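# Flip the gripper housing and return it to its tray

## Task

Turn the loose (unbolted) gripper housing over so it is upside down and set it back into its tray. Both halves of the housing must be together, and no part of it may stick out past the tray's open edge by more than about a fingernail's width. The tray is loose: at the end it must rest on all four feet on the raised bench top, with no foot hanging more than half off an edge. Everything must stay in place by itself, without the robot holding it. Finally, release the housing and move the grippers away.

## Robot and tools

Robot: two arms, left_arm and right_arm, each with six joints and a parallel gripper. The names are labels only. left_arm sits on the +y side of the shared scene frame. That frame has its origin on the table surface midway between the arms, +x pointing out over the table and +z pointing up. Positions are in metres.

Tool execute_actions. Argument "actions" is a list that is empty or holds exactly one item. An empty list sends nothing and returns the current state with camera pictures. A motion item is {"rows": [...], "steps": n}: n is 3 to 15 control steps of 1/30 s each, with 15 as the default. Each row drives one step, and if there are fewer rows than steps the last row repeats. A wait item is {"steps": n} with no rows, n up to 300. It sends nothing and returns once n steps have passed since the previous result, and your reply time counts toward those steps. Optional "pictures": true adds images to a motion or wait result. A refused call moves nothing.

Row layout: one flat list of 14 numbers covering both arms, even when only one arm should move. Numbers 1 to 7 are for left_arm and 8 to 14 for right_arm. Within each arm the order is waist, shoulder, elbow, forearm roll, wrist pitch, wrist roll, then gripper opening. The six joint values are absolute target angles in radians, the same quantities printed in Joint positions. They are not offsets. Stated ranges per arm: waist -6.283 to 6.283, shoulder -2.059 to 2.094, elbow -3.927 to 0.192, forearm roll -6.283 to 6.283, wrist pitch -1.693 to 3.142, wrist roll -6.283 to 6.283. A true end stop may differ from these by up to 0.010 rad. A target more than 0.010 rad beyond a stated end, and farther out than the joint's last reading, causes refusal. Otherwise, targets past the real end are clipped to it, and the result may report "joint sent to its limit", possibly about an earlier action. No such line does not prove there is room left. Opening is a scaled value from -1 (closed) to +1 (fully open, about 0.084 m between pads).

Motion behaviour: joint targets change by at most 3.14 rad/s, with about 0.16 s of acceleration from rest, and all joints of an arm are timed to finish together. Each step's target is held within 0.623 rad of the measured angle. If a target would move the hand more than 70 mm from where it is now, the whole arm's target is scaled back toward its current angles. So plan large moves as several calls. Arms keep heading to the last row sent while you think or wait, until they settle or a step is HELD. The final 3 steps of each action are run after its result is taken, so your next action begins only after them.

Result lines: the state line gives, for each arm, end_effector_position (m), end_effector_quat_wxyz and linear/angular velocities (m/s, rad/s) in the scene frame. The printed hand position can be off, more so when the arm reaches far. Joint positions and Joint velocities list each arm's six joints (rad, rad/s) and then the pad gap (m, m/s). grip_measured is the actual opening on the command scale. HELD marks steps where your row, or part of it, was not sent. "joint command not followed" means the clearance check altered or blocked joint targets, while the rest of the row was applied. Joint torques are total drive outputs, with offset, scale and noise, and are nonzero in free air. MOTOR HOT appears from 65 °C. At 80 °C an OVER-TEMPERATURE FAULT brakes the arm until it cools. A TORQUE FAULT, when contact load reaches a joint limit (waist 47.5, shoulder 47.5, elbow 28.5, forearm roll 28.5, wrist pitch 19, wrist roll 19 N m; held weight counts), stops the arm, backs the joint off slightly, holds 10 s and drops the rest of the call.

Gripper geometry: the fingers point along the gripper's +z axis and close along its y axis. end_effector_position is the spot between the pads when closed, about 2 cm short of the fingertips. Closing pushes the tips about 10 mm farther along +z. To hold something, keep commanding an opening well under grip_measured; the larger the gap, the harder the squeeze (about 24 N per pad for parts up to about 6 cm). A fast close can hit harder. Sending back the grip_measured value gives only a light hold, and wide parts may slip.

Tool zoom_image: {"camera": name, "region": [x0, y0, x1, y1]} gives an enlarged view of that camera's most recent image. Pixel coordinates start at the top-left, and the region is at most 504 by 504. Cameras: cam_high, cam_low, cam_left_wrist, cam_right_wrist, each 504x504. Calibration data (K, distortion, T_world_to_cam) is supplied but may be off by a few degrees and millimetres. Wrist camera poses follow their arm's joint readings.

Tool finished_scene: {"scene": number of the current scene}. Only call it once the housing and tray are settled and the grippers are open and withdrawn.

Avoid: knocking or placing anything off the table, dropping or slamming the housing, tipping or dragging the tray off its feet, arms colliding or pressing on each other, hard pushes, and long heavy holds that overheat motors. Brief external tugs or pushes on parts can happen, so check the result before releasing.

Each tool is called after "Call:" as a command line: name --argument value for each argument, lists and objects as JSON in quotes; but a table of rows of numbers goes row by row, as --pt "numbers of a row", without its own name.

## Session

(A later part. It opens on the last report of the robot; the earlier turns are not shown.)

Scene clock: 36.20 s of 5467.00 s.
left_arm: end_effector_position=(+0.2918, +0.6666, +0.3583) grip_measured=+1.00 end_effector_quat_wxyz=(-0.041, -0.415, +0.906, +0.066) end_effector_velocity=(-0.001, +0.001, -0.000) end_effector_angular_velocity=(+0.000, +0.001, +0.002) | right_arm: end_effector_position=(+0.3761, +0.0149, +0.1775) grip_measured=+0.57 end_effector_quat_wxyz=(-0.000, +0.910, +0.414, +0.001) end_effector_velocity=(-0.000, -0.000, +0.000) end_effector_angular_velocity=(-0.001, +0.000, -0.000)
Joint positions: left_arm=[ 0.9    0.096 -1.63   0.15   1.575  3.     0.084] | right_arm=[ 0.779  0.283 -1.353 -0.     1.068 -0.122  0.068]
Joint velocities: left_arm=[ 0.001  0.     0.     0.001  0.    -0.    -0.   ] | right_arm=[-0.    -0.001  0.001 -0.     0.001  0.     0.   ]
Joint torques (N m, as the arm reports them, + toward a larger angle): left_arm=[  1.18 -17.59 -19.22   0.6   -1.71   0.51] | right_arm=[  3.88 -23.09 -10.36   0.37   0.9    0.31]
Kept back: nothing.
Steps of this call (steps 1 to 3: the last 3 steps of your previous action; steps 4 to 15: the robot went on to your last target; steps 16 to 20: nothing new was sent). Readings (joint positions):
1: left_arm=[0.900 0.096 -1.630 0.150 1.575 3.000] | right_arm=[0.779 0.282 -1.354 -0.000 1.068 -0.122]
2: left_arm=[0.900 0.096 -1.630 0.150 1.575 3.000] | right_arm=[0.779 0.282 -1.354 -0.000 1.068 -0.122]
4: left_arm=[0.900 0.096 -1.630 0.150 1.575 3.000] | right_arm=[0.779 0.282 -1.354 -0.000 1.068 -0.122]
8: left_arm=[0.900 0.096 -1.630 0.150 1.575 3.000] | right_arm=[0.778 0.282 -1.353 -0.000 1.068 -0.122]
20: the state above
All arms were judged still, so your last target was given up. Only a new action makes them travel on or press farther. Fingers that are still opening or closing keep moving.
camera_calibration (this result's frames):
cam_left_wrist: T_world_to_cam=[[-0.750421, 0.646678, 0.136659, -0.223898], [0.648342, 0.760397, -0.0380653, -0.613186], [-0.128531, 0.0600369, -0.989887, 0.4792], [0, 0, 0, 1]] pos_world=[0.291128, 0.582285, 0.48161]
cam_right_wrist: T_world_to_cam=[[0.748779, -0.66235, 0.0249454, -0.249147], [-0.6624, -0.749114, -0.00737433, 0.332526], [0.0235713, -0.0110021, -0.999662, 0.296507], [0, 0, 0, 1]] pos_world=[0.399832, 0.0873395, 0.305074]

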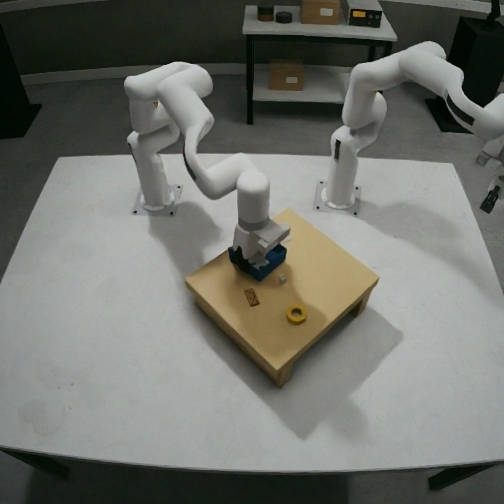

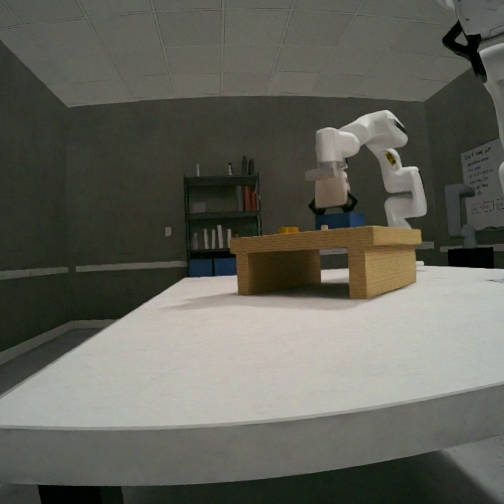

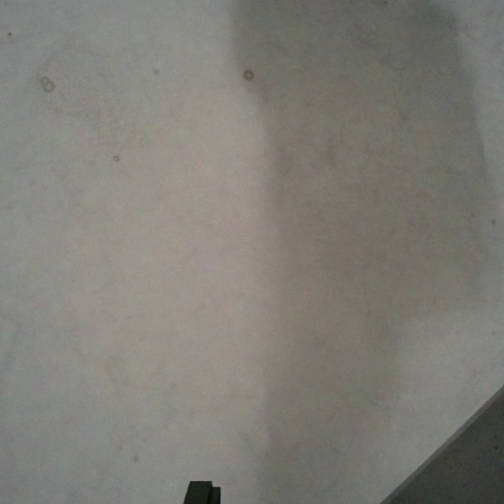

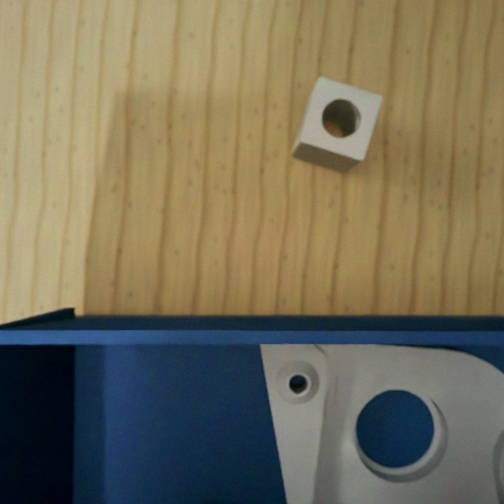

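Call:
execute_actions --actions '[{"rows":[[0.9,0.096,-1.63,0.15,1.575,3.0,1,0.779,0.279,-1.364,0,1.085,-0.122,0.7],[0.9,0.096,-1.63,0.15,1.575,3.0,1,0.779,0.279,-1.364,0,1.085,-0.122,0.7],[0.9,0.096,-1.63,0.15,1.575,3.0,1,0.779,0.279,-1.364,0,1.085,-0.122,0.7],[0.9,0.096,-1.63,0.15,1.575,3.0,1,0.779,0.279,-1.364,0,1.085,-0.122,0.7],[0.9,0.096,-1.63,0.15,1.575,3.0,1,0.779,0.279,-1.364,0,1.085,-0.122,0.7],[0.9,0.096,-1.63,0.15,1.575,3.0,1,0.779,0.279,-1.364,0,1.085,-0.122,0.55],[0.9,0.096,-1.63,0.15,1.575,3.0,1,0.779,0.279,-1.364,0,1.085,-0.122,0.4],[0.9,0.096,-1.63,0.15,1.575,3.0,1,0.779,0.279,-1.364,0,1.085,-0.122,0.25],[0.9,0.096,-1.63,0.15,1.575,3.0,1,0.779,0.279,-1.364,0,1.085,-0.122,0.1],[0.9,0.096,-1.63,0.15,1.575,3.0,1,0.779,0.279,-1.364,0,1.085,-0.122,-0.2]],"steps":15}]'

Call:
execute_actions --actions '[{"steps":20}]'

Call:
execute_actions --actions '[{"rows":[[0.9,0.096,-1.63,0.15,1.575,3.0,1,0.779,0.279,-1.364,0,1.085,-0.122,0.9],[0.9,0.096,-1.63,0.15,1.575,3.0,1,0.779,0.279,-1.364,0,1.085,-0.122,0.9],[0.9,0.096,-1.63,0.15,1.575,3.0,1,0.779,0.279,-1.364,0,1.085,-0.122,0.9],[0.9,0.096,-1.63,0.15,1.575,3.0,1,0.779,0.279,-1.364,0,1.085,-0.122,0.9],[0.9,0.096,-1.63,0.15,1.575,3.0,1,0.779,0.279,-1.364,0,1.085,-0.122,0.9],[0.9,0.096,-1.63,0.15,1.575,3.0,1,0.779,0.26,-1.477,0,1.217,-0.122,0.9]],"steps":15}]'

Call:
execute_actions --actions '[{"rows":[[0.9,0.096,-1.63,0.15,1.575,3.0,1,0.86,0.19,-1.58,0,1.39,1.571,-1]],"steps":15}]'

Call:
execute_actions --actions '[{"steps":15}]' --pictures true

Scene clock: 36.97 s of 5467.00 s.
left_arm: end_effector_position=(+0.2918, +0.6666, +0.3583) grip_measured=+1.00 end_effector_quat_wxyz=(-0.041, -0.415, +0.906, +0.066) end_effector_velocity=(+0.000, -0.001, -0.000) end_effector_angular_velocity=(-0.000, +0.001, -0.002) | right_arm: end_effector_position=(+0.3746, +0.0154, +0.1820) grip_measured=+0.52 end_effector_quat_wxyz=(-0.000, +0.910, +0.415, -0.001) end_effector_velocity=(+0.003, -0.003, -0.003) end_effector_angular_velocity=(-0.001, +0.000, -0.005)
Joint positions: left_arm=[ 0.9    0.096 -1.63   0.15   1.575  3.     0.084] | right_arm=[ 0.781  0.279 -1.363  0.001  1.086 -0.122  0.066]
Joint velocities: left_arm=[-0.002 -0.     0.     0.     0.001  0.    -0.   ] | right_arm=[-0.007  0.005  0.001 -0.001 -0.005 -0.001  0.   ]
Joint torques (N m, as the arm reports them, + toward a larger angle): left_arm=[  1.14 -17.86 -19.17   0.74  -1.8    0.45] | right_arm=[ -2.84 -29.69 -16.51  -1.17  -1.16  -0.21]
Steps of this call (steps 1 to 11: nothing new was sent; steps 12 to 23: the first 12 steps of this action). Readings (joint positions):
12: left_arm=[0.900 0.096 -1.630 0.150 1.575 3.000] | right_arm=[0.779 0.283 -1.353 -0.000 1.069 -0.122]
13: left_arm=[0.900 0.096 -1.630 0.150 1.575 3.000] | right_arm=[0.779 0.283 -1.354 -0.000 1.072 -0.122]
15: left_arm=[0.900 0.096 -1.630 0.150 1.575 3.000] | right_arm=[0.780 0.283 -1.354 0.001 1.081 -0.122]
19: left_arm=[0.900 0.096 -1.630 0.150 1.575 3.000] | right_arm=[0.780 0.281 -1.359 0.001 1.086 -0.122]
23: the state above

Scene clock: 37.63 s of 5467.00 s.
left_arm: end_effector_position=(+0.2918, +0.6666, +0.3583) grip_measured=+1.00 end_effector_quat_wxyz=(-0.041, -0.415, +0.906, +0.066) end_effector_velocity=(+0.000, +0.000, +0.000) end_effector_angular_velocity=(+0.002, +0.000, -0.001) | right_arm: end_effector_position=(+0.3758, +0.0149, +0.1826) grip_measured=+0.52 end_effector_quat_wxyz=(+0.000, +0.910, +0.414, -0.000) end_effector_velocity=(+0.000, +0.000, +0.000) end_effector_angular_velocity=(+0.001, -0.000, -0.001)
Joint positions: left_arm=[ 0.9    0.096 -1.63   0.15   1.575  3.     0.084] | right_arm=[ 0.779  0.279 -1.364 -0.     1.085 -0.122  0.066]
Joint velocities: left_arm=[-0.    -0.     0.     0.001 -0.001  0.     0.   ] | right_arm=[-0.    -0.    -0.001  0.001 -0.     0.    -0.   ]
Joint torques (N m, as the arm reports them, + toward a larger angle): left_arm=[  1.46 -17.56 -19.07   0.7   -1.8    0.49] | right_arm=[ -2.31 -31.71 -17.31  -1.35  -1.51   0.03]
Kept back: nothing.
Steps of this call (steps 1 to 3: the last 3 steps of your previous action; steps 4 to 15: the robot went on to your last target; steps 16 to 20: nothing new was sent). Readings (joint positions):
1: left_arm=[0.900 0.096 -1.630 0.150 1.575 3.000] | right_arm=[0.781 0.280 -1.363 0.001 1.086 -0.122]
2: left_arm=[0.900 0.096 -1.630 0.150 1.575 3.000] | right_arm=[0.781 0.280 -1.363 0.001 1.086 -0.122]
4: left_arm=[0.900 0.096 -1.630 0.150 1.575 3.000] | right_arm=[0.780 0.280 -1.363 0.001 1.086 -0.122]
8: left_arm=[0.900 0.096 -1.630 0.150 1.575 3.000] | right_arm=[0.779 0.279 -1.363 0.000 1.085 -0.122]
20: the state above
All arms were judged still, so your last target was given up. Only a new action makes them travel on or press farther. Fingers that are still opening or closing keep moving.

Scene clock: 38.03 s of 5467.00 s.
left_arm: end_effector_position=(+0.2918, +0.6666, +0.3583) grip_measured=+1.00 end_effector_quat_wxyz=(-0.041, -0.415, +0.906, +0.066) end_effector_velocity=(+0.001, -0.001, -0.000) end_effector_angular_velocity=(-0.002, -0.001, -0.001) | right_arm: end_effector_position=(+0.3804, +0.0189, +0.2251) grip_measured=+0.90 end_effector_quat_wxyz=(-0.001, +0.910, +0.414, +0.005) end_effector_velocity=(+0.029, +0.029, +0.199) end_effector_angular_velocity=(+0.125, -0.138, +0.003)
Joint positions: left_arm=[ 0.9    0.096 -1.63   0.15   1.575  3.     0.084] | right_arm=[ 0.779  0.261 -1.46  -0.     1.19  -0.122  0.08 ]
Joint velocities: left_arm=[-0.001 -0.     0.001 -0.002 -0.001  0.    -0.   ] | right_arm=[ 0.003 -0.119 -0.368  0.001  0.3    0.     0.   ]
Joint torques (N m, as the arm reports them, + toward a larger angle): left_arm=[  1.43 -17.61 -19.13   0.49  -1.8    0.39] | right_arm=[ -0.84 -19.98 -11.05  -0.4   -1.     0.28]
Steps of this call (steps 1 to 12: the first 12 steps of this action). Readings (joint positions):
1: left_arm=[0.900 0.096 -1.630 0.150 1.575 3.000] | right_arm=[0.779 0.279 -1.364 -0.000 1.085 -0.122]
2: left_arm=[0.900 0.096 -1.630 0.150 1.575 3.000] | right_arm=[0.779 0.279 -1.364 -0.000 1.085 -0.122]
4: left_arm=[0.900 0.096 -1.630 0.150 1.575 3.000] | right_arm=[0.778 0.280 -1.363 -0.001 1.085 -0.122]
8: left_arm=[0.900 0.096 -1.630 0.150 1.575 3.000] | right_arm=[0.778 0.279 -1.378 -0.000 1.108 -0.122]
12: the state above

Scene clock: 38.53 s of 5467.00 s.
left_arm: end_effector_position=(+0.2918, +0.6666, +0.3583) grip_measured=+1.00 end_effector_quat_wxyz=(-0.041, -0.415, +0.906, +0.066) end_effector_velocity=(+0.001, -0.000, -0.000) end_effector_angular_velocity=(+0.000, +0.000, -0.002) | right_arm: end_effector_position=(+0.3442, +0.0373, +0.2920) grip_measured=-1.00 end_effector_quat_wxyz=(-0.003, +0.994, +0.105, +0.003) end_effector_velocity=(-0.071, +0.019, +0.097) end_effector_angular_velocity=(-0.003, +0.032, -2.696)
Joint positions: left_arm=[ 0.9    0.096 -1.63   0.15   1.575  3.     0.084] | right_arm=[ 0.849  0.198 -1.567  0.     1.362  0.592  0.   ]
Joint velocities: left_arm=[-0.002  0.     0.     0.001 -0.    -0.    -0.   ] | right_arm=[ 0.12  -0.102 -0.147 -0.001  0.273  2.816  0.   ]
Joint torques (N m, as the arm reports them, + toward a larger angle): left_arm=[  1.   -17.74 -19.36   0.57  -1.82   0.52] | right_arm=[ -4.41 -24.87 -14.86  -0.17  -1.91   0.24]
Steps of this call (steps 1 to 3: the last 3 steps of your previous action; steps 4 to 15: the first 12 steps of this action). Readings (joint positions):
4: left_arm=[0.900 0.096 -1.630 0.150 1.575 3.000] | right_arm=[0.779 0.259 -1.474 -0.000 1.212 -0.122]
5: left_arm=[0.900 0.096 -1.630 0.150 1.575 3.000] | right_arm=[0.779 0.260 -1.474 -0.000 1.215 -0.116]
7: left_arm=[0.900 0.096 -1.630 0.150 1.575 3.000] | right_arm=[0.785 0.257 -1.480 -0.000 1.231 -0.067]
11: left_arm=[0.900 0.096 -1.630 0.150 1.575 3.000] | right_arm=[0.820 0.226 -1.528 0.000 1.303 0.217]
15: the state above

Scene clock: 39.03 s of 5467.00 s.
left_arm: end_effector_position=(+0.2918, +0.6666, +0.3583) grip_measured=+1.00 end_effector_quat_wxyz=(-0.041, -0.415, +0.906, +0.066) end_effector_velocity=(-0.000, -0.000, -0.000) end_effector_angular_velocity=(-0.002, -0.001, +0.001) | right_arm: end_effector_position=(+0.3371, +0.0381, +0.2991) grip_measured=-1.00 end_effector_quat_wxyz=(+0.000, +0.932, -0.363, -0.000) end_effector_velocity=(+0.000, +0.000, +0.001) end_effector_angular_velocity=(+0.001, -0.001, -0.186)
Joint positions: left_arm=[ 0.9    0.096 -1.63   0.15   1.575  3.     0.084] | right_arm=[ 0.86   0.19  -1.58  -0.     1.39   1.555  0.   ]
Joint velocities: left_arm=[ 0.001 -0.     0.    -0.002  0.001  0.     0.   ] | right_arm=[ 0.    -0.    -0.002 -0.     0.001  0.186  0.   ]
Joint torques (N m, as the arm reports them, + toward a larger angle): left_arm=[  1.23 -17.76 -19.19   0.71  -1.83   0.47] | right_arm=[ -0.61 -30.29 -18.66  -0.34  -1.67   0.15]
Kept back: nothing.
Steps of this call (steps 1 to 3: the last 3 steps of your previous action; steps 4 to 15: the robot went on to your last target). Readings (joint positions):
1: left_arm=[0.900 0.096 -1.630 0.150 1.575 3.000] | right_arm=[0.852 0.195 -1.571 0.000 1.370 0.686]
2: left_arm=[0.900 0.096 -1.630 0.150 1.575 3.000] | right_arm=[0.855 0.194 -1.574 0.000 1.376 0.780]
4: left_arm=[0.900 0.096 -1.630 0.150 1.575 3.000] | right_arm=[0.857 0.192 -1.576 0.000 1.383 0.969]
8: left_arm=[0.900 0.096 -1.630 0.150 1.575 3.000] | right_arm=[0.859 0.191 -1.578 -0.000 1.389 1.328]
15: the state above
camera_calibration (this result's frames):
cam_left_wrist: T_world_to_cam=[[-0.750421, 0.646678, 0.136659, -0.223898], [0.648342, 0.760397, -0.0380654, -0.613186], [-0.128531, 0.0600368, -0.989887, 0.4792], [0, 0, 0, 1]] pos_world=[0.291128, 0.582285, 0.48161]
cam_right_wrist: T_world_to_cam=[[-0.680687, -0.732148, 0.0250023, 0.276849], [-0.732461, 0.680786, -0.00561894, 0.293637], [-0.0129073, -0.0221379, -0.999672, 0.431999], [0, 0, 0, 1]] pos_world=[0.409101, 0.0123543, 0.426585]

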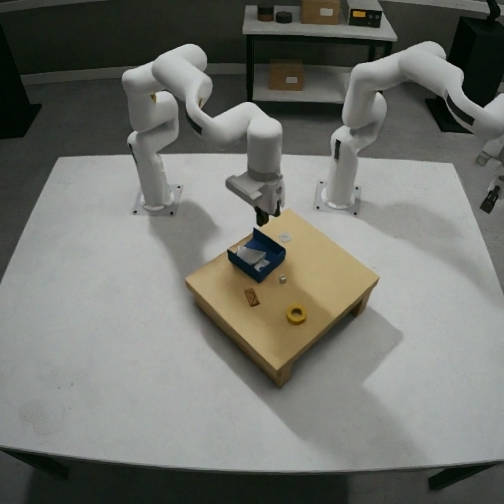

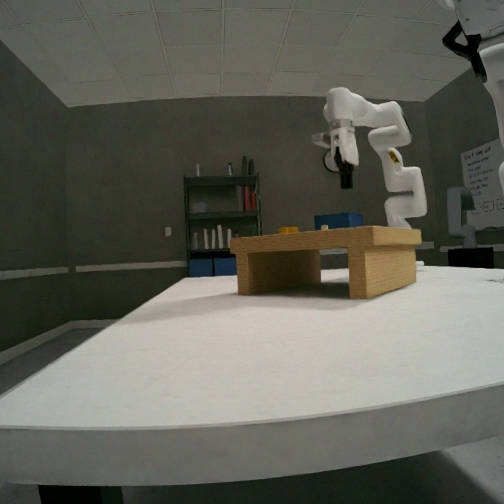

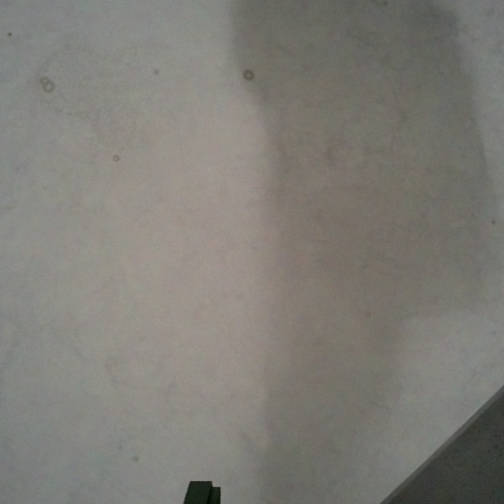

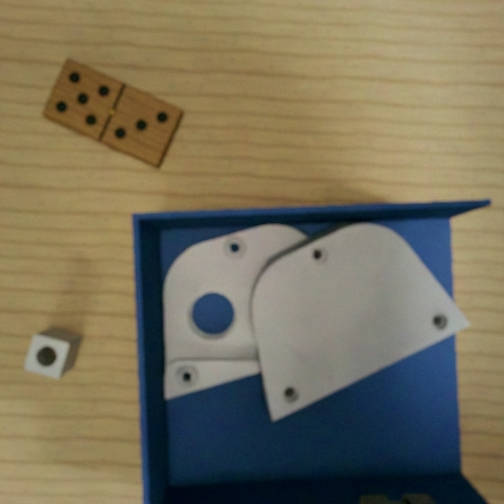

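Call:
execute_actions --actions '[{"rows":[[0.9,0.096,-1.63,0.15,1.575,3.0,1,0.807,0.55,-1.9576,0,1.407,0,-1]],"steps":15}]'

Call:
execute_actions --actions '[{"steps":14}]'

Call:
execute_actions --actions '[{"rows":[[0.9,0.096,-1.63,0.15,1.575,3.0,1,0.807,0.552,-1.90,0,1.35,0,-1],[0.9,0.096,-1.63,0.15,1.575,3.0,1,0.807,0.552,-1.90,0,1.35,0,-1],[0.9,0.096,-1.63,0.15,1.575,3.0,1,0.807,0.553,-1.85,0,1.30,0,-1],[0.9,0.096,-1.63,0.15,1.575,3.0,1,0.807,0.553,-1.85,0,1.30,0,-1],[0.9,0.096,-1.63,0.15,1.575,3.0,1,0.807,0.555,-1.808,0,1.253,0,-1]],"steps":12}]'

Call:
execute_actions --actions '[{"steps":6}]' --pictures true

Scene clock: 39.93 s of 5467.00 s.
left_arm: end_effector_position=(+0.2918, +0.6666, +0.3583) grip_measured=+1.00 end_effector_quat_wxyz=(-0.041, -0.415, +0.906, +0.066) end_effector_velocity=(-0.000, +0.000, +0.000) end_effector_angular_velocity=(+0.000, -0.000, +0.001) | right_arm: end_effector_position=(+0.4054, +0.0719, +0.2591) grip_measured=-1.00 end_effector_quat_wxyz=(+0.002, +0.998, -0.060, -0.002) end_effector_velocity=(+0.141, +0.056, -0.107) end_effector_angular_velocity=(+0.005, +0.019, +2.709)
Joint positions: left_arm=[ 0.9    0.096 -1.63   0.15   1.575  3.     0.084] | right_arm=[ 0.816  0.485 -1.883 -0.     1.404  0.89   0.   ]
Joint velocities: left_arm=[ 0.001 -0.    -0.001  0.     0.     0.     0.   ] | right_arm=[-0.095  0.633 -0.654 -0.     0.031 -2.805  0.   ]
Joint torques (N m, as the arm reports them, + toward a larger angle): left_arm=[  1.12 -17.62 -19.15   0.74  -1.76   0.61] | right_arm=[  2.17 -48.48 -19.42  -0.14  -1.28   0.31]
Steps of this call (steps 1 to 15: the robot went on to your last target; steps 16 to 27: the first 12 steps of this action). Readings (joint positions):
16: left_arm=[0.900 0.096 -1.630 0.150 1.575 3.000] | right_arm=[0.860 0.190 -1.580 0.000 1.390 1.570]
17: left_arm=[0.900 0.096 -1.630 0.150 1.575 3.000] | right_arm=[0.860 0.193 -1.583 0.000 1.390 1.565]
19: left_arm=[0.900 0.096 -1.630 0.150 1.575 3.000] | right_arm=[0.856 0.218 -1.613 0.000 1.392 1.516]
23: left_arm=[0.900 0.096 -1.630 0.150 1.575 3.000] | right_arm=[0.835 0.361 -1.761 -0.000 1.398 1.250]
27: the state above

Scene clock: 40.40 s of 5467.00 s.
left_arm: end_effector_position=(+0.2918, +0.6666, +0.3583) grip_measured=+1.00 end_effector_quat_wxyz=(-0.041, -0.415, +0.906, +0.066) end_effector_velocity=(+0.000, +0.000, +0.000) end_effector_angular_velocity=(+0.001, -0.000, +0.000) | right_arm: end_effector_position=(+0.4205, +0.0788, +0.2515) grip_measured=-1.00 end_effector_quat_wxyz=(-0.000, +0.932, +0.363, +0.001) end_effector_velocity=(+0.001, -0.000, -0.004) end_effector_angular_velocity=(-0.004, +0.004, +0.188)
Joint positions: left_arm=[ 0.9    0.096 -1.63   0.15   1.575  3.     0.084] | right_arm=[ 0.807  0.549 -1.957  0.     1.407  0.017  0.   ]
Joint velocities: left_arm=[ 0.     0.    -0.001  0.001 -0.    -0.    -0.   ] | right_arm=[-0.002  0.009 -0.004 -0.     0.001 -0.19   0.   ]
Joint torques (N m, as the arm reports them, + toward a larger angle): left_arm=[  1.57 -17.51 -19.3    0.7   -1.87   0.37] | right_arm=[ -0.8  -38.3  -18.67  -0.1   -1.66   0.24]
Kept back: nothing.
Steps of this call (steps 1 to 3: the last 3 steps of your previous action; steps 4 to 14: the robot went on to your last target). Readings (joint positions):
1: left_arm=[0.900 0.096 -1.630 0.150 1.575 3.000] | right_arm=[0.813 0.503 -1.902 -0.000 1.405 0.796]
2: left_arm=[0.900 0.096 -1.630 0.150 1.575 3.000] | right_arm=[0.811 0.517 -1.917 -0.000 1.405 0.702]
4: left_arm=[0.900 0.096 -1.630 0.150 1.575 3.000] | right_arm=[0.809 0.533 -1.937 -0.000 1.406 0.513]
8: left_arm=[0.900 0.096 -1.630 0.150 1.575 3.000] | right_arm=[0.808 0.545 -1.954 0.000 1.407 0.177]
14: the state above

Scene clock: 40.70 s of 5467.00 s.
left_arm: end_effector_position=(+0.2918, +0.6666, +0.3583) grip_measured=+1.00 end_effector_quat_wxyz=(-0.041, -0.415, +0.906, +0.066) end_effector_velocity=(-0.001, +0.001, -0.000) end_effector_angular_velocity=(-0.000, +0.001, +0.002) | right_arm: end_effector_position=(+0.4196, +0.0778, +0.2008) grip_measured=-1.00 end_effector_quat_wxyz=(+0.002, +0.929, +0.371, -0.004) end_effector_velocity=(-0.014, -0.013, -0.149) end_effector_angular_velocity=(-0.052, +0.056, +0.007)
Joint positions: left_arm=[ 0.9    0.096 -1.63   0.15   1.575  3.     0.084] | right_arm=[ 0.807  0.557 -1.828  0.     1.28   0.001  0.   ]
Joint velocities: left_arm=[ 0.002 -0.     0.001  0.001 -0.     0.    -0.   ] | right_arm=[ 0.     0.047  0.336  0.001 -0.307 -0.007  0.   ]
Joint torques (N m, as the arm reports them, + toward a larger angle): left_arm=[  1.23 -17.84 -19.1    0.76  -1.8    0.48] | right_arm=[ -0.39 -49.03 -23.72  -0.59  -1.87   0.2 ]
Steps of this call (steps 1 to 9: the first 9 steps of this action). Readings (joint positions):
1: left_arm=[0.900 0.096 -1.630 0.150 1.575 3.000] | right_arm=[0.807 0.549 -1.957 0.000 1.407 0.011]
2: left_arm=[0.900 0.096 -1.630 0.150 1.575 3.000] | right_arm=[0.807 0.549 -1.953 -0.000 1.401 0.008]
4: left_arm=[0.900 0.096 -1.630 0.150 1.575 3.000] | right_arm=[0.807 0.548 -1.926 -0.000 1.372 0.004]
8: left_arm=[0.900 0.096 -1.630 0.150 1.575 3.000] | right_arm=[0.807 0.555 -1.842 0.000 1.293 0.001]
9: the state above

Scene clock: 40.90 s of 5467.00 s.
left_arm: end_effector_position=(+0.2918, +0.6666, +0.3583) grip_measured=+1.00 end_effector_quat_wxyz=(-0.041, -0.415, +0.906, +0.066) end_effector_velocity=(-0.001, +0.000, -0.000) end_effector_angular_velocity=(+0.000, +0.002, +0.001) | right_arm: end_effector_position=(+0.4211, +0.0791, +0.1977) grip_measured=-1.00 end_effector_quat_wxyz=(-0.000, +0.929, +0.371, +0.001) end_effector_velocity=(+0.004, +0.004, +0.007) end_effector_angular_velocity=(+0.024, -0.024, +0.000)
Joint positions: left_arm=[ 0.9    0.096 -1.63   0.15   1.575  3.     0.084] | right_arm=[ 0.807  0.554 -1.812 -0.     1.255  0.     0.   ]
Joint velocities: left_arm=[ 0.001 -0.     0.001  0.001  0.001  0.    -0.   ] | right_arm=[-0.001 -0.014  0.01   0.001 -0.03  -0.001  0.   ]
Joint torques (N m, as the arm reports them, + toward a larger angle): left_arm=[  1.48 -17.49 -19.19   0.78  -1.81   0.58] | right_arm=[ -0.48 -37.12 -17.59   0.    -1.5    0.09]
Kept back: nothing.
Steps of this call (steps 1 to 3: the last 3 steps of your previous action; steps 4 to 6: the robot went on to your last target). Readings (joint positions):
1: left_arm=[0.900 0.096 -1.630 0.150 1.575 3.000] | right_arm=[0.807 0.558 -1.819 0.000 1.272 0.001]
2: left_arm=[0.900 0.096 -1.630 0.150 1.575 3.000] | right_arm=[0.807 0.558 -1.815 0.000 1.266 0.000]
4: left_arm=[0.900 0.096 -1.630 0.150 1.575 3.000] | right_arm=[0.807 0.556 -1.812 0.000 1.259 0.000]
6: the state above
camera_calibration (this result's frames):
cam_left_wrist: T_world_to_cam=[[-0.750421, 0.646678, 0.136659, -0.223898], [0.648342, 0.760397, -0.0380653, -0.613186], [-0.128531, 0.0600369, -0.989887, 0.4792], [0, 0, 0, 1]] pos_world=[0.291128, 0.582285, 0.48161]
cam_right_wrist: T_world_to_cam=[[0.683407, -0.729627, 0.024476, -0.207865], [-0.729686, -0.683734, -0.00807029, 0.433923], [0.0226234, -0.0123445, -0.999668, 0.316885], [0, 0, 0, 1]] pos_world=[0.451515, 0.148936, 0.325369]

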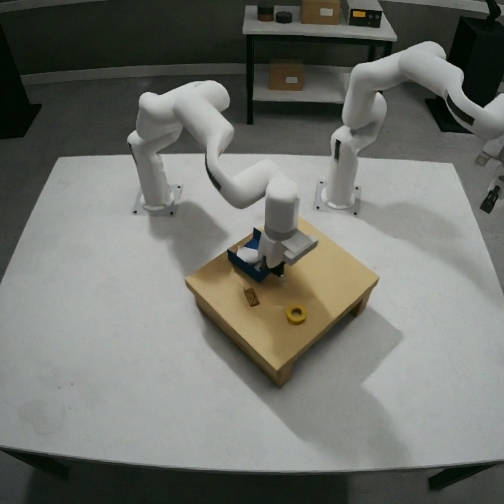

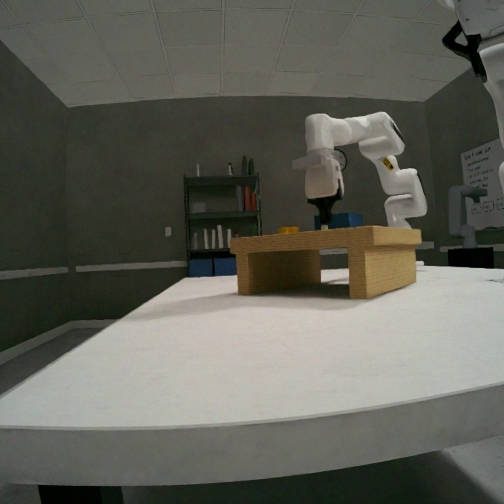

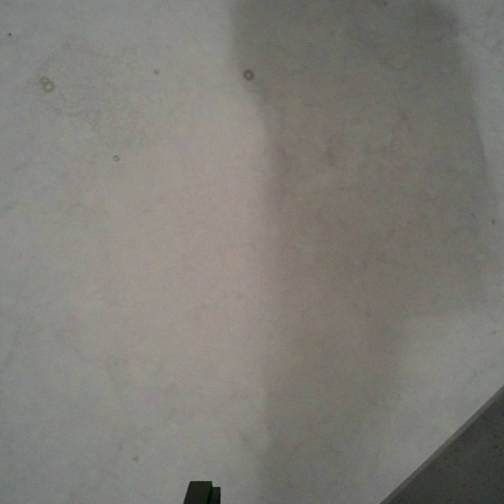

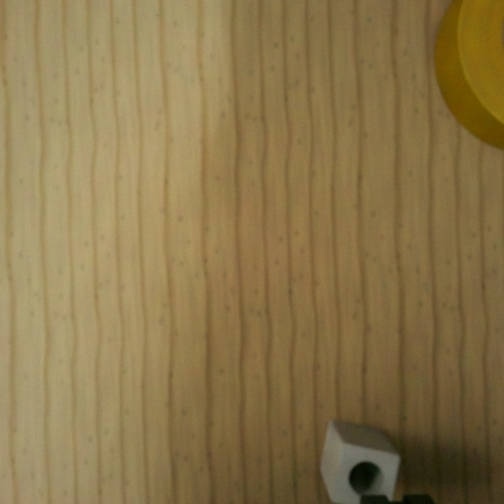

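Call:
execute_actions --actions '[{"rows":[[0.9,0.096,-1.63,0.15,1.575,3.0,1,0.807,0.54,-1.786,0,1.246,0,-1],[0.9,0.096,-1.63,0.15,1.575,3.0,1,0.807,0.54,-1.786,0,1.246,0,-1],[0.9,0.096,-1.63,0.15,1.575,3.0,1,0.807,0.522,-1.758,0,1.236,0,-1],[0.9,0.096,-1.63,0.15,1.575,3.0,1,0.806,0.522,-1.758,0,1.236,0,-1],[0.9,0.096,-1.63,0.15,1.575,3.0,1,0.806,0.505,-1.731,0,1.226,0,-1],[0.9,0.096,-1.63,0.15,1.575,3.0,1,0.806,0.505,-1.731,0,1.226,0,-1],[0.9,0.096,-1.63,0.15,1.575,3.0,1,0.805,0.488,-1.705,0,1.217,0,-1],[0.9,0.096,-1.63,0.15,1.575,3.0,1,0.805,0.488,-1.705,0,1.217,0,-1],[0.9,0.096,-1.63,0.15,1.575,3.0,1,0.805,0.471,-1.679,0,1.208,0,-1],[0.9,0.096,-1.63,0.15,1.575,3.0,1,0.804,0.471,-1.679,0,1.208,0,-1],[0.9,0.096,-1.63,0.15,1.575,3.0,1,0.804,0.4536,-1.653,0,1.199,0,-1],[0.9,0.096,-1.63,0.15,1.575,3.0,1,0.804,0.4536,-1.653,0,1.199,0,-1],[0.9,0.096,-1.63,0.15,1.575,3.0,1,0.804,0.432,-1.62,0,1.188,0,-1]],"steps":15}]'

Call:
execute_actions --actions '[{"steps":8}]' --pictures true

Scene clock: 41.53 s of 5467.00 s.
left_arm: end_effector_position=(+0.2918, +0.6666, +0.3583) grip_measured=+1.00 end_effector_quat_wxyz=(-0.041, -0.415, +0.906, +0.066) end_effector_velocity=(+0.000, -0.000, -0.000) end_effector_angular_velocity=(+0.000, +0.000, -0.001) | right_arm: end_effector_position=(+0.4088, +0.0656, +0.1961) grip_measured=-1.00 end_effector_quat_wxyz=(-0.000, +0.929, +0.370, +0.000) end_effector_velocity=(-0.044, -0.049, -0.002) end_effector_angular_velocity=(-0.001, +0.002, -0.010)
Joint positions: left_arm=[ 0.9    0.096 -1.63   0.15   1.575  3.     0.084] | right_arm=[ 0.805  0.481 -1.696 -0.     1.214 -0.     0.   ]
Joint velocities: left_arm=[-0.001  0.001 -0.     0.     0.     0.     0.   ] | right_arm=[-0.01  -0.259  0.397  0.    -0.137  0.     0.   ]
Joint torques (N m, as the arm reports them, + toward a larger angle): left_arm=[  1.53 -17.72 -19.33   0.6   -1.79   0.56] | right_arm=[ -1.02 -36.4  -17.8    0.14  -1.2    0.  ]
Steps of this call (steps 1 to 7: the robot went on to your last target; steps 8 to 19: the first 12 steps of this action). Readings (joint positions):
8: left_arm=[0.900 0.096 -1.630 0.150 1.575 3.000] | right_arm=[0.807 0.555 -1.808 -0.000 1.253 0.000]
9: left_arm=[0.900 0.096 -1.630 0.150 1.575 3.000] | right_arm=[0.807 0.553 -1.805 -0.000 1.252 0.000]
11: left_arm=[0.900 0.096 -1.630 0.150 1.575 3.000] | right_arm=[0.807 0.544 -1.791 -0.000 1.247 0.000]
15: left_arm=[0.900 0.096 -1.630 0.150 1.575 3.000] | right_arm=[0.806 0.514 -1.747 0.000 1.231 -0.000]
19: the state above

Scene clock: 41.80 s of 5467.00 s.
left_arm: end_effector_position=(+0.2918, +0.6666, +0.3583) grip_measured=+1.00 end_effector_quat_wxyz=(-0.041, -0.415, +0.906, +0.066) end_effector_velocity=(+0.001, -0.001, -0.000) end_effector_angular_velocity=(-0.001, -0.000, -0.002) | right_arm: end_effector_position=(+0.4003, +0.0570, +0.1957) grip_measured=-1.00 end_effector_quat_wxyz=(-0.000, +0.929, +0.370, +0.000) end_effector_velocity=(-0.006, -0.006, -0.002) end_effector_angular_velocity=(+0.002, -0.000, -0.000)
Joint positions: left_arm=[ 0.9    0.096 -1.63   0.15   1.575  3.     0.084] | right_arm=[ 0.804  0.435 -1.625  0.     1.19  -0.     0.   ]
Joint velocities: left_arm=[-0.002  0.     0.001 -0.001 -0.001  0.    -0.   ] | right_arm=[-0.    -0.032  0.054  0.001 -0.022 -0.     0.   ]
Joint torques (N m, as the arm reports them, + toward a larger angle): left_arm=[  1.26 -17.71 -19.16   0.58  -1.77   0.44] | right_arm=[ -0.99 -34.89 -18.33   0.13  -1.45   0.06]
Kept back: nothing.
Steps of this call (steps 1 to 3: the last 3 steps of your previous action; steps 4 to 8: the robot went on to your last target). Readings (joint positions):
1: left_arm=[0.900 0.096 -1.630 0.150 1.575 3.000] | right_arm=[0.805 0.473 -1.683 -0.000 1.209 -0.000]
2: left_arm=[0.900 0.096 -1.630 0.150 1.575 3.000] | right_arm=[0.804 0.464 -1.669 -0.000 1.204 -0.000]
4: left_arm=[0.900 0.096 -1.630 0.150 1.575 3.000] | right_arm=[0.804 0.447 -1.644 -0.000 1.196 -0.000]
8: the state above
camera_calibration (this result's frames):
cam_left_wrist: T_world_to_cam=[[-0.750421, 0.646678, 0.136659, -0.223899], [0.648342, 0.760397, -0.0380654, -0.613186], [-0.128531, 0.0600369, -0.989886, 0.4792], [0, 0, 0, 1]] pos_world=[0.291128, 0.582285, 0.48161]
cam_right_wrist: T_world_to_cam=[[0.681373, -0.731527, 0.0244808, -0.208855], [-0.731635, -0.681671, -0.00589484, 0.403864], [0.0210001, -0.0138944, -0.999683, 0.315746], [0, 0, 0, 1]] pos_world=[0.431159, 0.126907, 0.32314]

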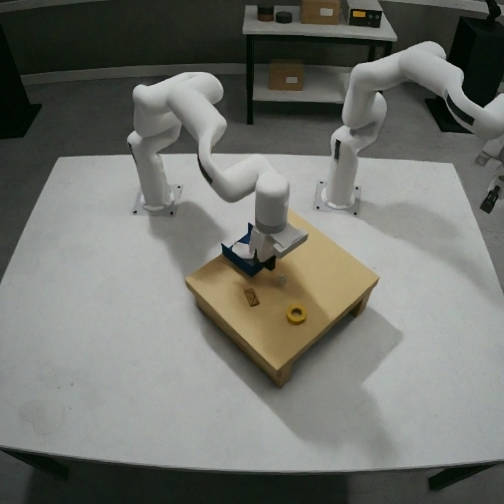

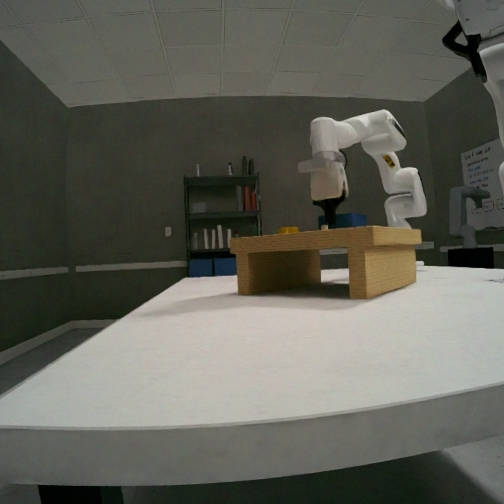

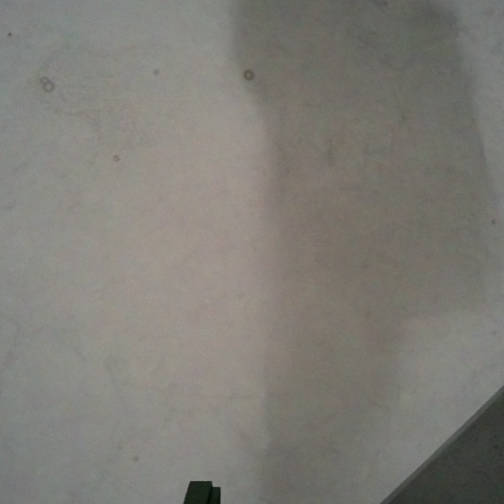

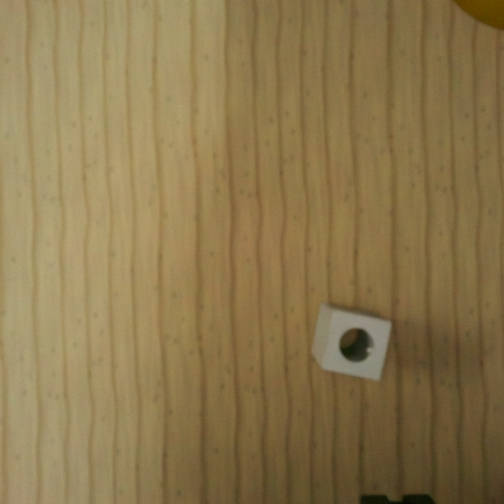

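Call:
execute_actions --actions '[{"rows":[[0.9,0.096,-1.63,0.15,1.575,3.0,1,0.804,0.44,-1.8,0,1.35,0,-1],[0.9,0.096,-1.63,0.15,1.575,3.0,1,0.804,0.44,-1.8,0,1.35,0,-1],[0.9,0.096,-1.63,0.15,1.575,3.0,1,0.804,0.44,-1.8,0,1.35,0,-1],[0.9,0.096,-1.63,0.15,1.575,3.0,1,0.804,0.44,-1.8,0,1.35,0,-1],[0.9,0.096,-1.63,0.15,1.575,3.0,1,0.804,0.44,-1.8,0,1.35,0,-1],[0.9,0.096,-1.63,0.15,1.575,3.0,1,0.804,0.44,-1.8,0,1.35,0,-1],[0.9,0.096,-1.63,0.15,1.575,3.0,1,0.79,-0.3,-1.0,1.5,1.2,1.5,-1]],"steps":15}]'

Call:
execute_actions --actions '[{"steps":22}]'

Call:
execute_actions --actions '[{"rows":[[0.9,0.096,-1.63,0.15,1.575,3.0,1,0.79,-0.6,-0.35,3.1416,0.9,3.1416,-1]],"steps":15}]'

Call:
execute_actions --actions '[{"steps":20}]'

Call:
execute_actions --actions '[{"rows":[[0.9,0.096,-1.63,0.15,1.575,3.0,1,0.79,-0.388,0.078,3.1416,1.261,3.1416,-1]],"steps":15}]'

Call:
execute_actions --actions '[{"steps":10}]' --pictures true

Scene clock: 42.50 s of 5467.00 s.
left_arm: end_effector_position=(+0.2918, +0.6666, +0.3583) grip_measured=+1.00 end_effector_quat_wxyz=(-0.041, -0.415, +0.906, +0.066) end_effector_velocity=(-0.000, -0.000, -0.001) end_effector_angular_velocity=(-0.001, +0.001, +0.000) | right_arm: end_effector_position=(+0.3714, +0.0643, +0.2651) grip_measured=-1.00 end_effector_quat_wxyz=(-0.058, +0.953, +0.296, -0.014) end_effector_velocity=(-0.378, +0.011, +0.218) end_effector_angular_velocity=(+0.970, +0.833, -1.625)
Joint positions: left_arm=[ 0.9    0.096 -1.63   0.15   1.575  3.     0.084] | right_arm=[ 0.801  0.325 -1.655  0.121  1.305  0.122  0.   ]
Joint velocities: left_arm=[0.    0.    0.001 0.    0.    0.    0.   ] | right_arm=[-0.024 -1.299  1.347  1.288 -0.255  1.273  0.   ]
Joint torques (N m, as the arm reports them, + toward a larger angle): left_arm=[  1.29 -17.64 -19.03   0.74  -1.79   0.43] | right_arm=[ -0.44 -46.25 -24.39  -0.62  -1.98   0.04]
Steps of this call (steps 1 to 9: the robot went on to your last target; steps 10 to 21: the first 12 steps of this action). Readings (joint positions):
10: left_arm=[0.900 0.096 -1.630 0.150 1.575 3.000] | right_arm=[0.804 0.432 -1.621 0.000 1.188 0.000]
11: left_arm=[0.900 0.096 -1.630 0.150 1.575 3.000] | right_arm=[0.804 0.433 -1.625 0.000 1.194 0.000]
13: left_arm=[0.900 0.096 -1.630 0.150 1.575 3.000] | right_arm=[0.804 0.438 -1.665 0.000 1.237 0.000]
17: left_arm=[0.900 0.096 -1.630 0.150 1.575 3.000] | right_arm=[0.804 0.432 -1.775 0.004 1.321 0.005]
21: the state above

Scene clock: 43.23 s of 5467.00 s.
left_arm: end_effector_position=(+0.2918, +0.6666, +0.3583) grip_measured=+1.00 end_effector_quat_wxyz=(-0.041, -0.415, +0.906, +0.066) end_effector_velocity=(-0.000, +0.000, -0.000) end_effector_angular_velocity=(+0.001, +0.001, -0.000) | right_arm: end_effector_position=(+0.1780, +0.1193, +0.4616) grip_measured=-1.00 end_effector_quat_wxyz=(-0.327, +0.660, -0.436, -0.518) end_effector_velocity=(-0.023, +0.028, +0.239) end_effector_angular_velocity=(+0.390, +1.911, -0.690)
Joint positions: left_arm=[ 0.9    0.096 -1.63   0.15   1.575  3.     0.084] | right_arm=[ 0.791 -0.279 -1.023  1.397  1.204  1.396  0.   ]
Joint velocities: left_arm=[-0.     0.     0.     0.001 -0.    -0.    -0.   ] | right_arm=[-0.004 -0.262  0.263  1.257 -0.041  1.25   0.   ]
Joint torques (N m, as the arm reports them, + toward a larger angle): left_arm=[  1.21 -17.47 -19.29   0.66  -1.73   0.5 ] | right_arm=[ -0.74 -13.18 -18.71  -1.57   0.01  -0.79]
Kept back: nothing.
Steps of this call (steps 1 to 3: the last 3 steps of your previous action; steps 4 to 22: the robot went on to your last target). Readings (joint positions):
1: left_arm=[0.900 0.096 -1.630 0.150 1.575 3.000] | right_arm=[0.800 0.281 -1.612 0.164 1.297 0.164]
2: left_arm=[0.900 0.096 -1.630 0.150 1.575 3.000] | right_arm=[0.800 0.237 -1.573 0.206 1.289 0.206]
4: left_arm=[0.900 0.096 -1.630 0.150 1.575 3.000] | right_arm=[0.798 0.156 -1.494 0.290 1.276 0.290]
8: left_arm=[0.900 0.096 -1.630 0.150 1.575 3.000] | right_arm=[0.796 0.013 -1.337 0.485 1.252 0.485]
22: the state above

Scene clock: 43.63 s of 5467.00 s.
left_arm: end_effector_position=(+0.2918, +0.6666, +0.3583) grip_measured=+1.00 end_effector_quat_wxyz=(-0.041, -0.415, +0.906, +0.066) end_effector_velocity=(+0.001, -0.001, -0.001) end_effector_angular_velocity=(-0.002, +0.001, -0.002) | right_arm: end_effector_position=(+0.2050, +0.0724, +0.4090) grip_measured=-1.00 end_effector_quat_wxyz=(+0.151, -0.159, +0.668, +0.711) end_effector_velocity=(+0.182, -0.196, -0.151) end_effector_angular_velocity=(+0.718, +4.165, -1.415)
Joint positions: left_arm=[ 0.9    0.096 -1.63   0.15   1.575  3.     0.084] | right_arm=[ 0.79  -0.505 -0.555  2.028  0.993  2.029  0.   ]
Joint velocities: left_arm=[-0.002  0.     0.002 -0.001 -0.    -0.     0.   ] | right_arm=[-0.    -0.528  1.131  2.338 -0.514  2.331  0.   ]
Joint torques (N m, as the arm reports them, + toward a larger angle): left_arm=[  1.12 -17.78 -19.16   0.56  -1.76   0.48] | right_arm=[ -1.58 -10.89 -20.28   1.01   1.71   0.41]
Steps of this call (steps 1 to 12: the first 12 steps of this action). Readings (joint positions):
1: left_arm=[0.900 0.096 -1.630 0.150 1.575 3.000] | right_arm=[0.790 -0.287 -1.015 1.432 1.202 1.431]
2: left_arm=[0.900 0.096 -1.630 0.150 1.575 3.000] | right_arm=[0.790 -0.294 -1.006 1.460 1.198 1.459]
4: left_arm=[0.900 0.096 -1.630 0.150 1.575 3.000] | right_arm=[0.790 -0.322 -0.955 1.526 1.173 1.526]
8: left_arm=[0.900 0.096 -1.630 0.150 1.575 3.000] | right_arm=[0.790 -0.425 -0.732 1.751 1.073 1.751]
12: the state above

Scene clock: 44.30 s of 5467.00 s.
left_arm: end_effector_position=(+0.2918, +0.6666, +0.3583) grip_measured=+1.00 end_effector_quat_wxyz=(-0.041, -0.415, +0.906, +0.066) end_effector_velocity=(+0.000, -0.000, +0.000) end_effector_angular_velocity=(+0.001, -0.001, -0.001) | right_arm: end_effector_position=(+0.3161, -0.0304, +0.3925) grip_measured=-1.00 end_effector_quat_wxyz=(-0.288, +0.559, +0.222, +0.745) end_effector_velocity=(+0.005, -0.007, -0.003) end_effector_angular_velocity=(+0.066, +0.069, -0.016)
Joint positions: left_arm=[ 0.9    0.096 -1.63   0.15   1.575  3.     0.084] | right_arm=[ 0.79  -0.6   -0.351  3.136  0.9    3.136  0.   ]
Joint velocities: left_arm=[-0.001 -0.    -0.     0.    -0.    -0.    -0.   ] | right_arm=[-0.    -0.002  0.006  0.053 -0.002  0.054  0.   ]
Joint torques (N m, as the arm reports them, + toward a larger angle): left_arm=[  1.4  -17.73 -19.16   0.73  -1.7    0.4 ] | right_arm=[ -1.5   -8.83 -17.74  -0.31   2.89  -0.07]
Kept back: nothing.
Steps of this call (steps 1 to 3: the last 3 steps of your previous action; steps 4 to 20: the robot went on to your last target). Readings (joint positions):
1: left_arm=[0.900 0.096 -1.630 0.150 1.575 3.000] | right_arm=[0.790 -0.522 -0.519 2.109 0.977 2.109]
2: left_arm=[0.900 0.096 -1.630 0.150 1.575 3.000] | right_arm=[0.790 -0.537 -0.486 2.193 0.962 2.194]
4: left_arm=[0.900 0.096 -1.630 0.150 1.575 3.000] | right_arm=[0.790 -0.561 -0.433 2.372 0.938 2.373]
8: left_arm=[0.900 0.096 -1.630 0.150 1.575 3.000] | right_arm=[0.790 -0.589 -0.374 2.744 0.911 2.745]
20: the state above

Scene clock: 44.70 s of 5467.00 s.
left_arm: end_effector_position=(+0.2918, +0.6666, +0.3583) grip_measured=+1.00 end_effector_quat_wxyz=(-0.041, -0.415, +0.906, +0.066) end_effector_velocity=(-0.000, +0.000, +0.000) end_effector_angular_velocity=(+0.001, +0.001, -0.000) | right_arm: end_effector_position=(+0.2854, -0.0594, +0.2538) grip_measured=-1.00 end_effector_quat_wxyz=(-0.271, +0.619, +0.242, +0.696) end_effector_velocity=(-0.146, -0.136, -0.392) end_effector_angular_velocity=(-0.340, +0.384, -0.005)
Joint positions: left_arm=[ 0.9    0.096 -1.63   0.15   1.575  3.     0.084] | right_arm=[ 0.79  -0.477 -0.102  3.14   1.109  3.14   0.   ]
Joint velocities: left_arm=[-0.     0.    -0.001  0.002 -0.    -0.    -0.   ] | right_arm=[-0.001  0.381  0.772  0.006  0.64   0.005  0.   ]
Joint torques (N m, as the arm reports them, + toward a larger angle): left_arm=[  1.33 -17.59 -19.1    0.56  -1.8    0.37] | right_arm=[ -0.83  -8.24 -14.76   0.14   3.08   0.2 ]
Steps of this call (steps 1 to 12: the first 12 steps of this action). Readings (joint positions):
1: left_arm=[0.900 0.096 -1.630 0.150 1.575 3.000] | right_arm=[0.790 -0.600 -0.350 3.137 0.901 3.138]
2: left_arm=[0.900 0.096 -1.630 0.150 1.575 3.000] | right_arm=[0.790 -0.598 -0.347 3.138 0.906 3.139]
4: left_arm=[0.900 0.096 -1.630 0.150 1.575 3.000] | right_arm=[0.790 -0.580 -0.312 3.139 0.942 3.139]
8: left_arm=[0.900 0.096 -1.630 0.150 1.575 3.000] | right_arm=[0.790 -0.527 -0.202 3.139 1.024 3.140]
12: the state above

Scene clock: 45.03 s of 5467.00 s.
left_arm: end_effector_position=(+0.2918, +0.6666, +0.3583) grip_measured=+1.00 end_effector_quat_wxyz=(-0.041, -0.415, +0.906, +0.066) end_effector_velocity=(+0.001, -0.000, -0.000) end_effector_angular_velocity=(-0.001, -0.001, -0.001) | right_arm: end_effector_position=(+0.2462, -0.0958, +0.1750) grip_measured=-1.00 end_effector_quat_wxyz=(-0.257, +0.657, +0.256, +0.660) end_effector_velocity=(-0.009, -0.008, -0.008) end_effector_angular_velocity=(+0.011, -0.011, +0.000)
Joint positions: left_arm=[ 0.9    0.096 -1.63   0.15   1.575  3.     0.084] | right_arm=[ 0.79  -0.392  0.071  3.142  1.254  3.142  0.   ]
Joint velocities: left_arm=[-0.001  0.     0.    -0.001 -0.001  0.    -0.   ] | right_arm=[0.001 0.03  0.043 0.    0.088 0.001 0.   ]
Joint torques (N m, as the arm reports them, + toward a larger angle): left_arm=[  1.27 -17.66 -19.16   0.67  -1.83   0.5 ] | right_arm=[ -0.76  -7.75 -11.7   -0.01   2.32   0.02]
Kept back: nothing.
Steps of this call (steps 1 to 3: the last 3 steps of your previous action; steps 4 to 10: the robot went on to your last target). Readings (joint positions):
1: left_arm=[0.900 0.096 -1.630 0.150 1.575 3.000] | right_arm=[0.790 -0.464 -0.076 3.140 1.130 3.140]
2: left_arm=[0.900 0.096 -1.630 0.150 1.575 3.000] | right_arm=[0.790 -0.451 -0.050 3.140 1.152 3.141]
4: left_arm=[0.900 0.096 -1.630 0.150 1.575 3.000] | right_arm=[0.790 -0.426 0.001 3.141 1.196 3.141]
8: left_arm=[0.900 0.096 -1.630 0.150 1.575 3.000] | right_arm=[0.790 -0.395 0.065 3.141 1.246 3.141]
10: the state above
camera_calibration (this result's frames):
cam_left_wrist: T_world_to_cam=[[-0.750421, 0.646678, 0.136659, -0.223898], [0.648342, 0.760397, -0.0380653, -0.613186], [-0.128531, 0.0600369, -0.989887, 0.4792], [0, 0, 0, 1]] pos_world=[0.291128, 0.582285, 0.48161]
cam_right_wrist: T_world_to_cam=[[0.658268, -0.75275, -0.00707154, -0.205945], [0.00288358, 0.0119152, -0.999925, 0.246357], [0.752778, 0.658199, 0.010014, 0.00374726], [0, 0, 0, 1]] pos_world=[0.132036, -0.160427, 0.244845]

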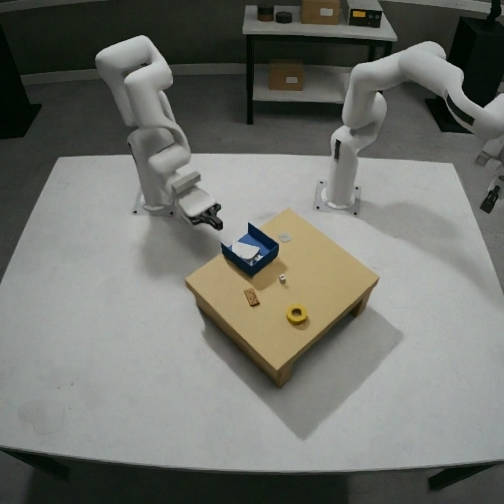

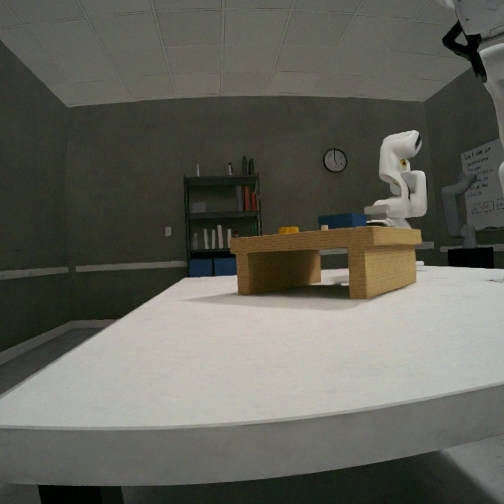

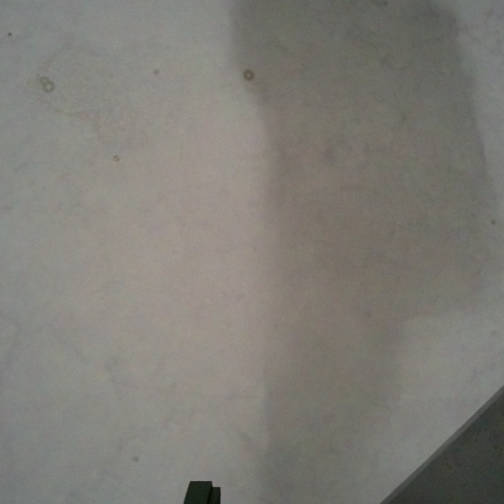

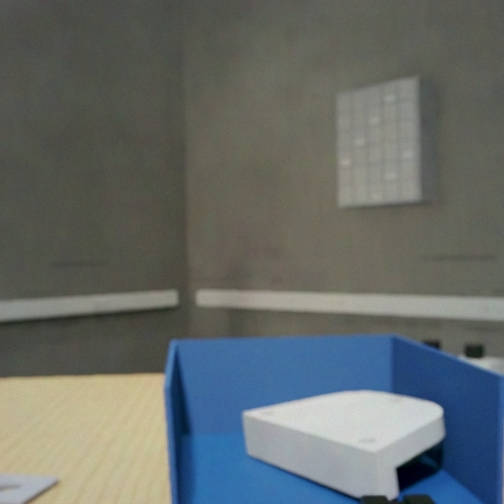

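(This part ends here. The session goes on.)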